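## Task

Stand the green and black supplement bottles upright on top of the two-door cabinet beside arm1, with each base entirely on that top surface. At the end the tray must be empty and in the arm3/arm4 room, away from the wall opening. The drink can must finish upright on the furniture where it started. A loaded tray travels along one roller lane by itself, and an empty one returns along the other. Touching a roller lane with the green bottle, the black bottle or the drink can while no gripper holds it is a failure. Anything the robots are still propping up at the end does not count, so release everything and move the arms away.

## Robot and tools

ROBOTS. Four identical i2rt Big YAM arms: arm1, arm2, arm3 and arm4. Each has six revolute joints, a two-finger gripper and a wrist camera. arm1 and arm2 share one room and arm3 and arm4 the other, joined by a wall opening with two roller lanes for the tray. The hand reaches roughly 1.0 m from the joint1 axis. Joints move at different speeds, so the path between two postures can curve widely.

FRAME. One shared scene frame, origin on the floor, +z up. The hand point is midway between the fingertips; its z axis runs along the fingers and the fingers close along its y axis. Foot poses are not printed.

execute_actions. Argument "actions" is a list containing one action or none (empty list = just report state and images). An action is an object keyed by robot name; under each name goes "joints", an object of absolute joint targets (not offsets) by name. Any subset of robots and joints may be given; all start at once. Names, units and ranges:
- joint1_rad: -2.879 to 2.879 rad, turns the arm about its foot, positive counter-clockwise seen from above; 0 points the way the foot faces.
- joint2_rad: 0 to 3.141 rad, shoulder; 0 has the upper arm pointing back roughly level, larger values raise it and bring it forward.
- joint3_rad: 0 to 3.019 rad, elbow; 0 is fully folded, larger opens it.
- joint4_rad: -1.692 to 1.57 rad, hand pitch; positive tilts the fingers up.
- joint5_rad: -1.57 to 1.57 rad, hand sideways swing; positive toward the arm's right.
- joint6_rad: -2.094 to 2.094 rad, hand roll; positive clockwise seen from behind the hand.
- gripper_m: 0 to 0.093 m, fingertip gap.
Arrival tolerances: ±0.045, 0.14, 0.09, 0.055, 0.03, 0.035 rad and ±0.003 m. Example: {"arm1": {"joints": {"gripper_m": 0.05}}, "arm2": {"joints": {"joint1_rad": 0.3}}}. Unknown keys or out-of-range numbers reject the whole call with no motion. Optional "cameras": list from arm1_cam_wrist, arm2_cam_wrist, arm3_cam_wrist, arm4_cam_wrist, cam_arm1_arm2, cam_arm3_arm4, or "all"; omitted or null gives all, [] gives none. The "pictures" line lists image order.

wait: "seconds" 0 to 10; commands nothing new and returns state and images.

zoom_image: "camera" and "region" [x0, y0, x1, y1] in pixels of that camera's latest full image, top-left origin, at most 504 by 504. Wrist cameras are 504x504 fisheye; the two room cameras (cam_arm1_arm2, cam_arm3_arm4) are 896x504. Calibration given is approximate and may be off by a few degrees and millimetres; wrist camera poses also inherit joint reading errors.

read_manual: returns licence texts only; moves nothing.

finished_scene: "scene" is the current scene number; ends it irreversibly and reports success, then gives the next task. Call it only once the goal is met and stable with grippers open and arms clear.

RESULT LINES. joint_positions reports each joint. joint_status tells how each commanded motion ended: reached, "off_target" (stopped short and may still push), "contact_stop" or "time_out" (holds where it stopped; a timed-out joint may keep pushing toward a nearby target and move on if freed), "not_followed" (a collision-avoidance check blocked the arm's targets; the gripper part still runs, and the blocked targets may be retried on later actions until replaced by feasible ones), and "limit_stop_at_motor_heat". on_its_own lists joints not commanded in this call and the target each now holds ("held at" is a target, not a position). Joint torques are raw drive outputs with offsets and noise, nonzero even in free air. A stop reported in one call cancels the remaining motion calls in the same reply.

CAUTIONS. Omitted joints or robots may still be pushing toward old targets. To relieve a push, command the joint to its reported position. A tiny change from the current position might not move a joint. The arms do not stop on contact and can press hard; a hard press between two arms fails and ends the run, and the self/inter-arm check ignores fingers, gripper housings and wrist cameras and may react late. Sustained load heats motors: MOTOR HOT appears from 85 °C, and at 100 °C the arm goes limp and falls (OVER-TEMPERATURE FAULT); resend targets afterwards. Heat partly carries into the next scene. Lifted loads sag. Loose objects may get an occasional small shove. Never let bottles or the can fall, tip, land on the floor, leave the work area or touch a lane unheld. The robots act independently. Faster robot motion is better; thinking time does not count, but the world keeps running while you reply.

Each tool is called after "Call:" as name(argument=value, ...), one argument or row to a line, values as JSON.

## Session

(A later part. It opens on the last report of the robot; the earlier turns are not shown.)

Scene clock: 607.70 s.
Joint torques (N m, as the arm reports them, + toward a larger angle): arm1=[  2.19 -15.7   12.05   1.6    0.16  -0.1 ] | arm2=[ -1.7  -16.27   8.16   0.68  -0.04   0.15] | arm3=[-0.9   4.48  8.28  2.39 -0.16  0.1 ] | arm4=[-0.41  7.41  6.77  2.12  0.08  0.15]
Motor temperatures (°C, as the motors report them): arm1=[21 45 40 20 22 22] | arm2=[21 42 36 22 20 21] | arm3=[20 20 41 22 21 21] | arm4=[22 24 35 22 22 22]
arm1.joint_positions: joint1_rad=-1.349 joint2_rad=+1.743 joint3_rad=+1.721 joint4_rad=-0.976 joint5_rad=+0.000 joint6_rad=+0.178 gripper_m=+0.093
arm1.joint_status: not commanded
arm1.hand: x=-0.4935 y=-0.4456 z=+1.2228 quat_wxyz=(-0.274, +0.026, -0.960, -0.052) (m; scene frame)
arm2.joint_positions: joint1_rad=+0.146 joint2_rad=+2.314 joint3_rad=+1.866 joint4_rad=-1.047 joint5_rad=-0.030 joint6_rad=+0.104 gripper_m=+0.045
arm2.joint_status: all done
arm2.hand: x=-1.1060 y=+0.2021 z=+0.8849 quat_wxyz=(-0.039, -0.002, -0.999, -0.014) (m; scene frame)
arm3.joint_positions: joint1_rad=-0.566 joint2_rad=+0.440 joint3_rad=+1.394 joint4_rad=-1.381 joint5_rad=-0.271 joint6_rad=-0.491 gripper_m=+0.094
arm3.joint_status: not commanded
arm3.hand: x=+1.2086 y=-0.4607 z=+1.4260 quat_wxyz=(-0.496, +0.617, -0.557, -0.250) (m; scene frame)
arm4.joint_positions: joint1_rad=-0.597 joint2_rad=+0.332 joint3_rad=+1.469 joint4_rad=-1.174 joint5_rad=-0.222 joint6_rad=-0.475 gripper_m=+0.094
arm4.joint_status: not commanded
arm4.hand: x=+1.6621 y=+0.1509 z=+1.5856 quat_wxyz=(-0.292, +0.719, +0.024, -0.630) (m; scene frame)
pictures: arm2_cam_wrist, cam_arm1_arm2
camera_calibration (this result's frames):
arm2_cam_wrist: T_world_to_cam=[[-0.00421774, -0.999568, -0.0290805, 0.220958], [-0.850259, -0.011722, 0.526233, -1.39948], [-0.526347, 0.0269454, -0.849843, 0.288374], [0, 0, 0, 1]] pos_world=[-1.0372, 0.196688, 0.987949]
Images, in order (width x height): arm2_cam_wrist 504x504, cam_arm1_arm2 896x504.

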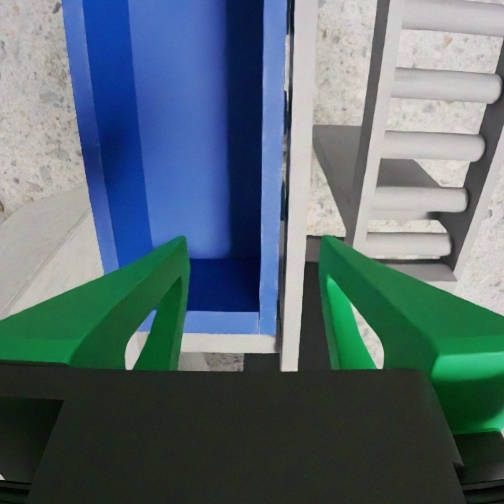

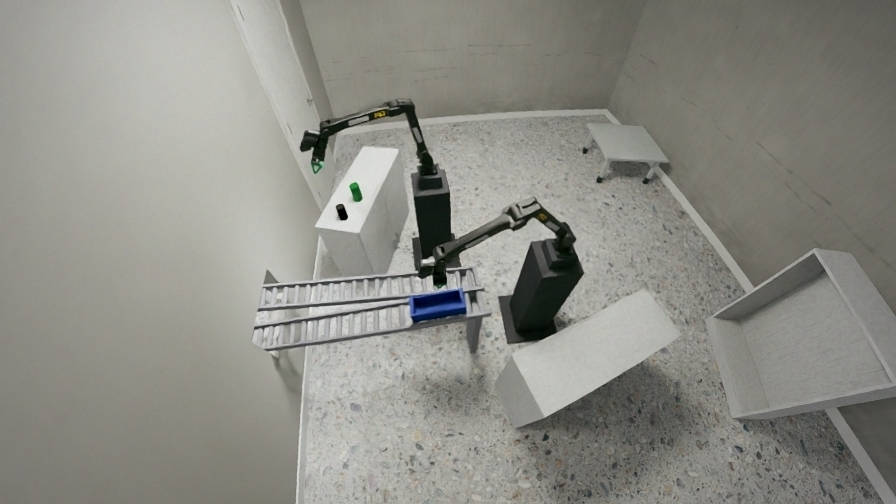

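The tray is rolling down the return lane. I'll wait for it to reach the other room.

Call:
wait(
  seconds=10,
)

Scene clock: 619.90 s.
Joint torques (N m, as the arm reports them, + toward a larger angle): arm1=[  2.46 -16.25  12.07   1.56   0.11  -0.08] | arm2=[ -1.67 -16.58   8.12   0.69  -0.03   0.15] | arm3=[-1.6   4.57  8.29  2.21 -0.2   0.17] | arm4=[-0.23  7.76  6.72  1.99  0.14  0.2 ]
Motor temperatures (°C, as the motors report them): arm1=[21 45 41 20 22 22] | arm2=[21 41 36 22 20 21] | arm3=[20 20 41 22 21 21] | arm4=[22 24 35 22 22 22]
arm1.joint_positions: joint1_rad=-1.349 joint2_rad=+1.743 joint3_rad=+1.721 joint4_rad=-0.976 joint5_rad=+0.000 joint6_rad=+0.178 gripper_m=+0.093
arm1.joint_status: not commanded
arm1.hand: x=-0.4935 y=-0.4456 z=+1.2228 quat_wxyz=(-0.274, +0.026, -0.960, -0.052) (m; scene frame)
arm2.joint_positions: joint1_rad=+0.146 joint2_rad=+2.314 joint3_rad=+1.866 joint4_rad=-1.047 joint5_rad=-0.030 joint6_rad=+0.104 gripper_m=+0.045
arm2.joint_status: all done
arm2.hand: x=-1.1060 y=+0.2021 z=+0.8849 quat_wxyz=(-0.039, -0.002, -0.999, -0.014) (m; scene frame)
arm3.joint_positions: joint1_rad=-0.566 joint2_rad=+0.440 joint3_rad=+1.394 joint4_rad=-1.381 joint5_rad=-0.271 joint6_rad=-0.491 gripper_m=+0.094
arm3.joint_status: not commanded
arm3.hand: x=+1.2086 y=-0.4607 z=+1.4260 quat_wxyz=(-0.496, +0.617, -0.557, -0.250) (m; scene frame)
arm4.joint_positions: joint1_rad=-0.597 joint2_rad=+0.332 joint3_rad=+1.469 joint4_rad=-1.174 joint5_rad=-0.222 joint6_rad=-0.475 gripper_m=+0.094
arm4.joint_status: not commanded
arm4.hand: x=+1.6621 y=+0.1509 z=+1.5856 quat_wxyz=(-0.292, +0.719, +0.024, -0.630) (m; scene frame)
wait: 10.00 s; at rest from the start
pictures: arm1_cam_wrist, arm2_cam_wrist, arm3_cam_wrist, arm4_cam_wrist, cam_arm1_arm2, cam_arm3_arm4
camera_calibration (this result's frames):
arm1_cam_wrist: T_world_to_cam=[[0.0788769, -0.994554, -0.0681297, -0.322468], [-0.995036, -0.0827059, 0.0553363, -0.586155], [-0.0606697, 0.0634267, -0.996141, 1.34073], [0, 0, 0, 1]] pos_world=[-0.476469, -0.454228, 1.34603]
arm2_cam_wrist: T_world_to_cam=[[-0.00421774, -0.999568, -0.0290805, 0.220958], [-0.850259, -0.011722, 0.526233, -1.39948], [-0.526347, 0.0269454, -0.849843, 0.288374], [0, 0, 0, 1]] pos_world=[-1.0372, 0.196688, 0.987949]
arm3_cam_wrist: T_world_to_cam=[[0.939246, -0.108671, 0.325587, -1.65133], [0.0599762, -0.882006, -0.467406, 0.189216], [0.337963, 0.458537, -0.821903, 1.09963], [0, 0, 0, 1]] pos_world=[1.16803, -0.516781, 1.52988]
arm4_cam_wrist: T_world_to_cam=[[0.343544, 0.821973, 0.454244, -1.41677], [0.698774, 0.0994269, -0.708399, -0.0503062], [-0.627449, 0.560781, -0.540216, 1.94108], [0, 0, 0, 1]] pos_world=[1.73981, 0.0810287, 1.65653]
Images, in order (width x height): arm1_cam_wrist 504x504, arm2_cam_wrist 504x504, arm3_cam_wrist 504x504, arm4_cam_wrist 504x504, cam_arm1_arm2 896x504, cam_arm3_arm4 896x504.

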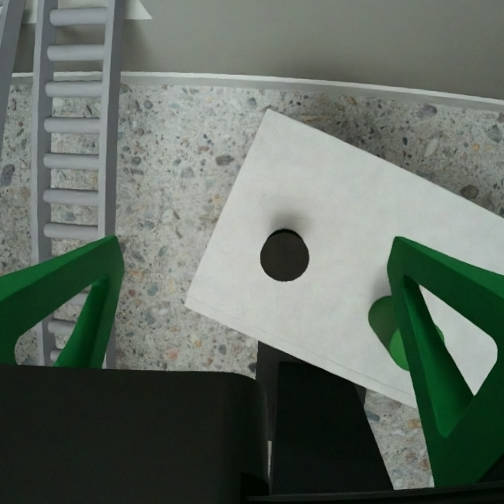

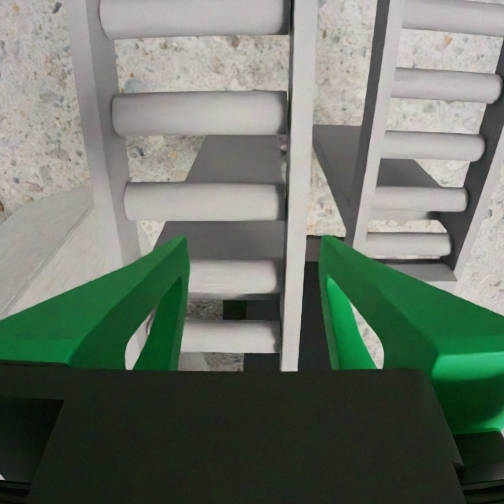

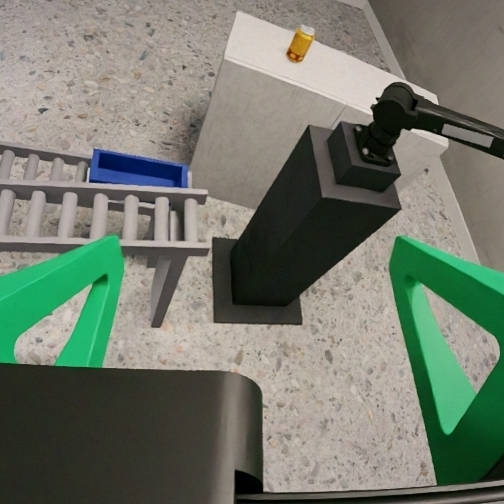

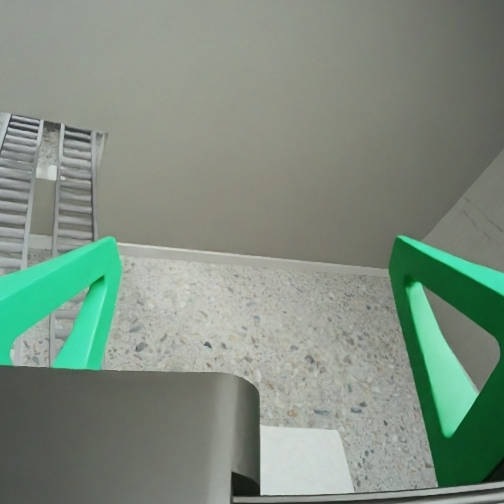

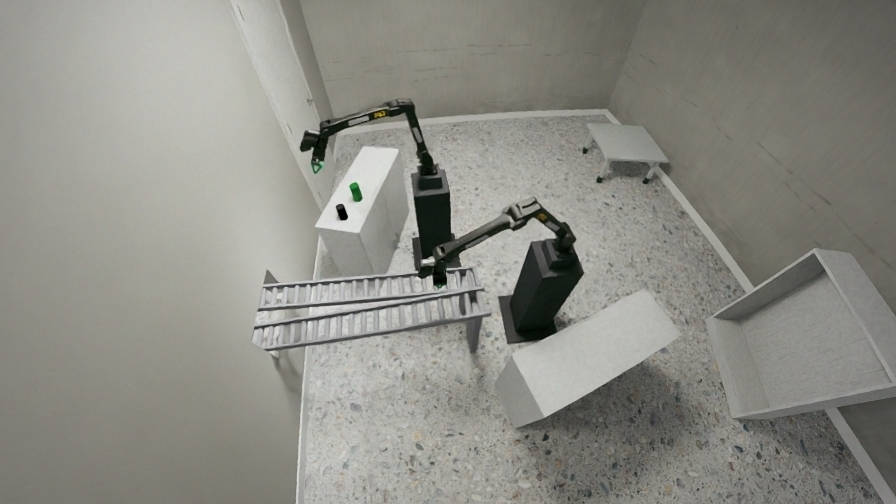

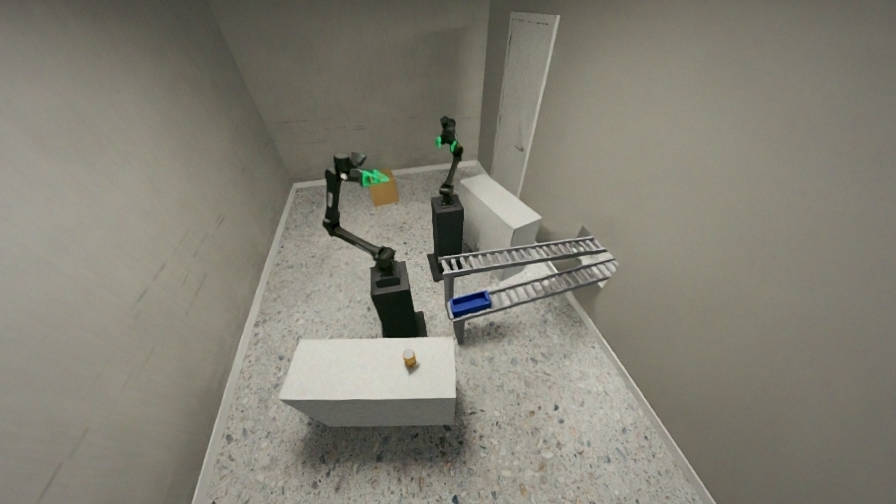

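The tray has reached the end stop of the return lane in arm3/arm4's room. Both bottles are standing well inside the cabinet top, and the can is untouched.

Call:
finished_scene(
  scene=2,
)

The scene is finished: the task was done.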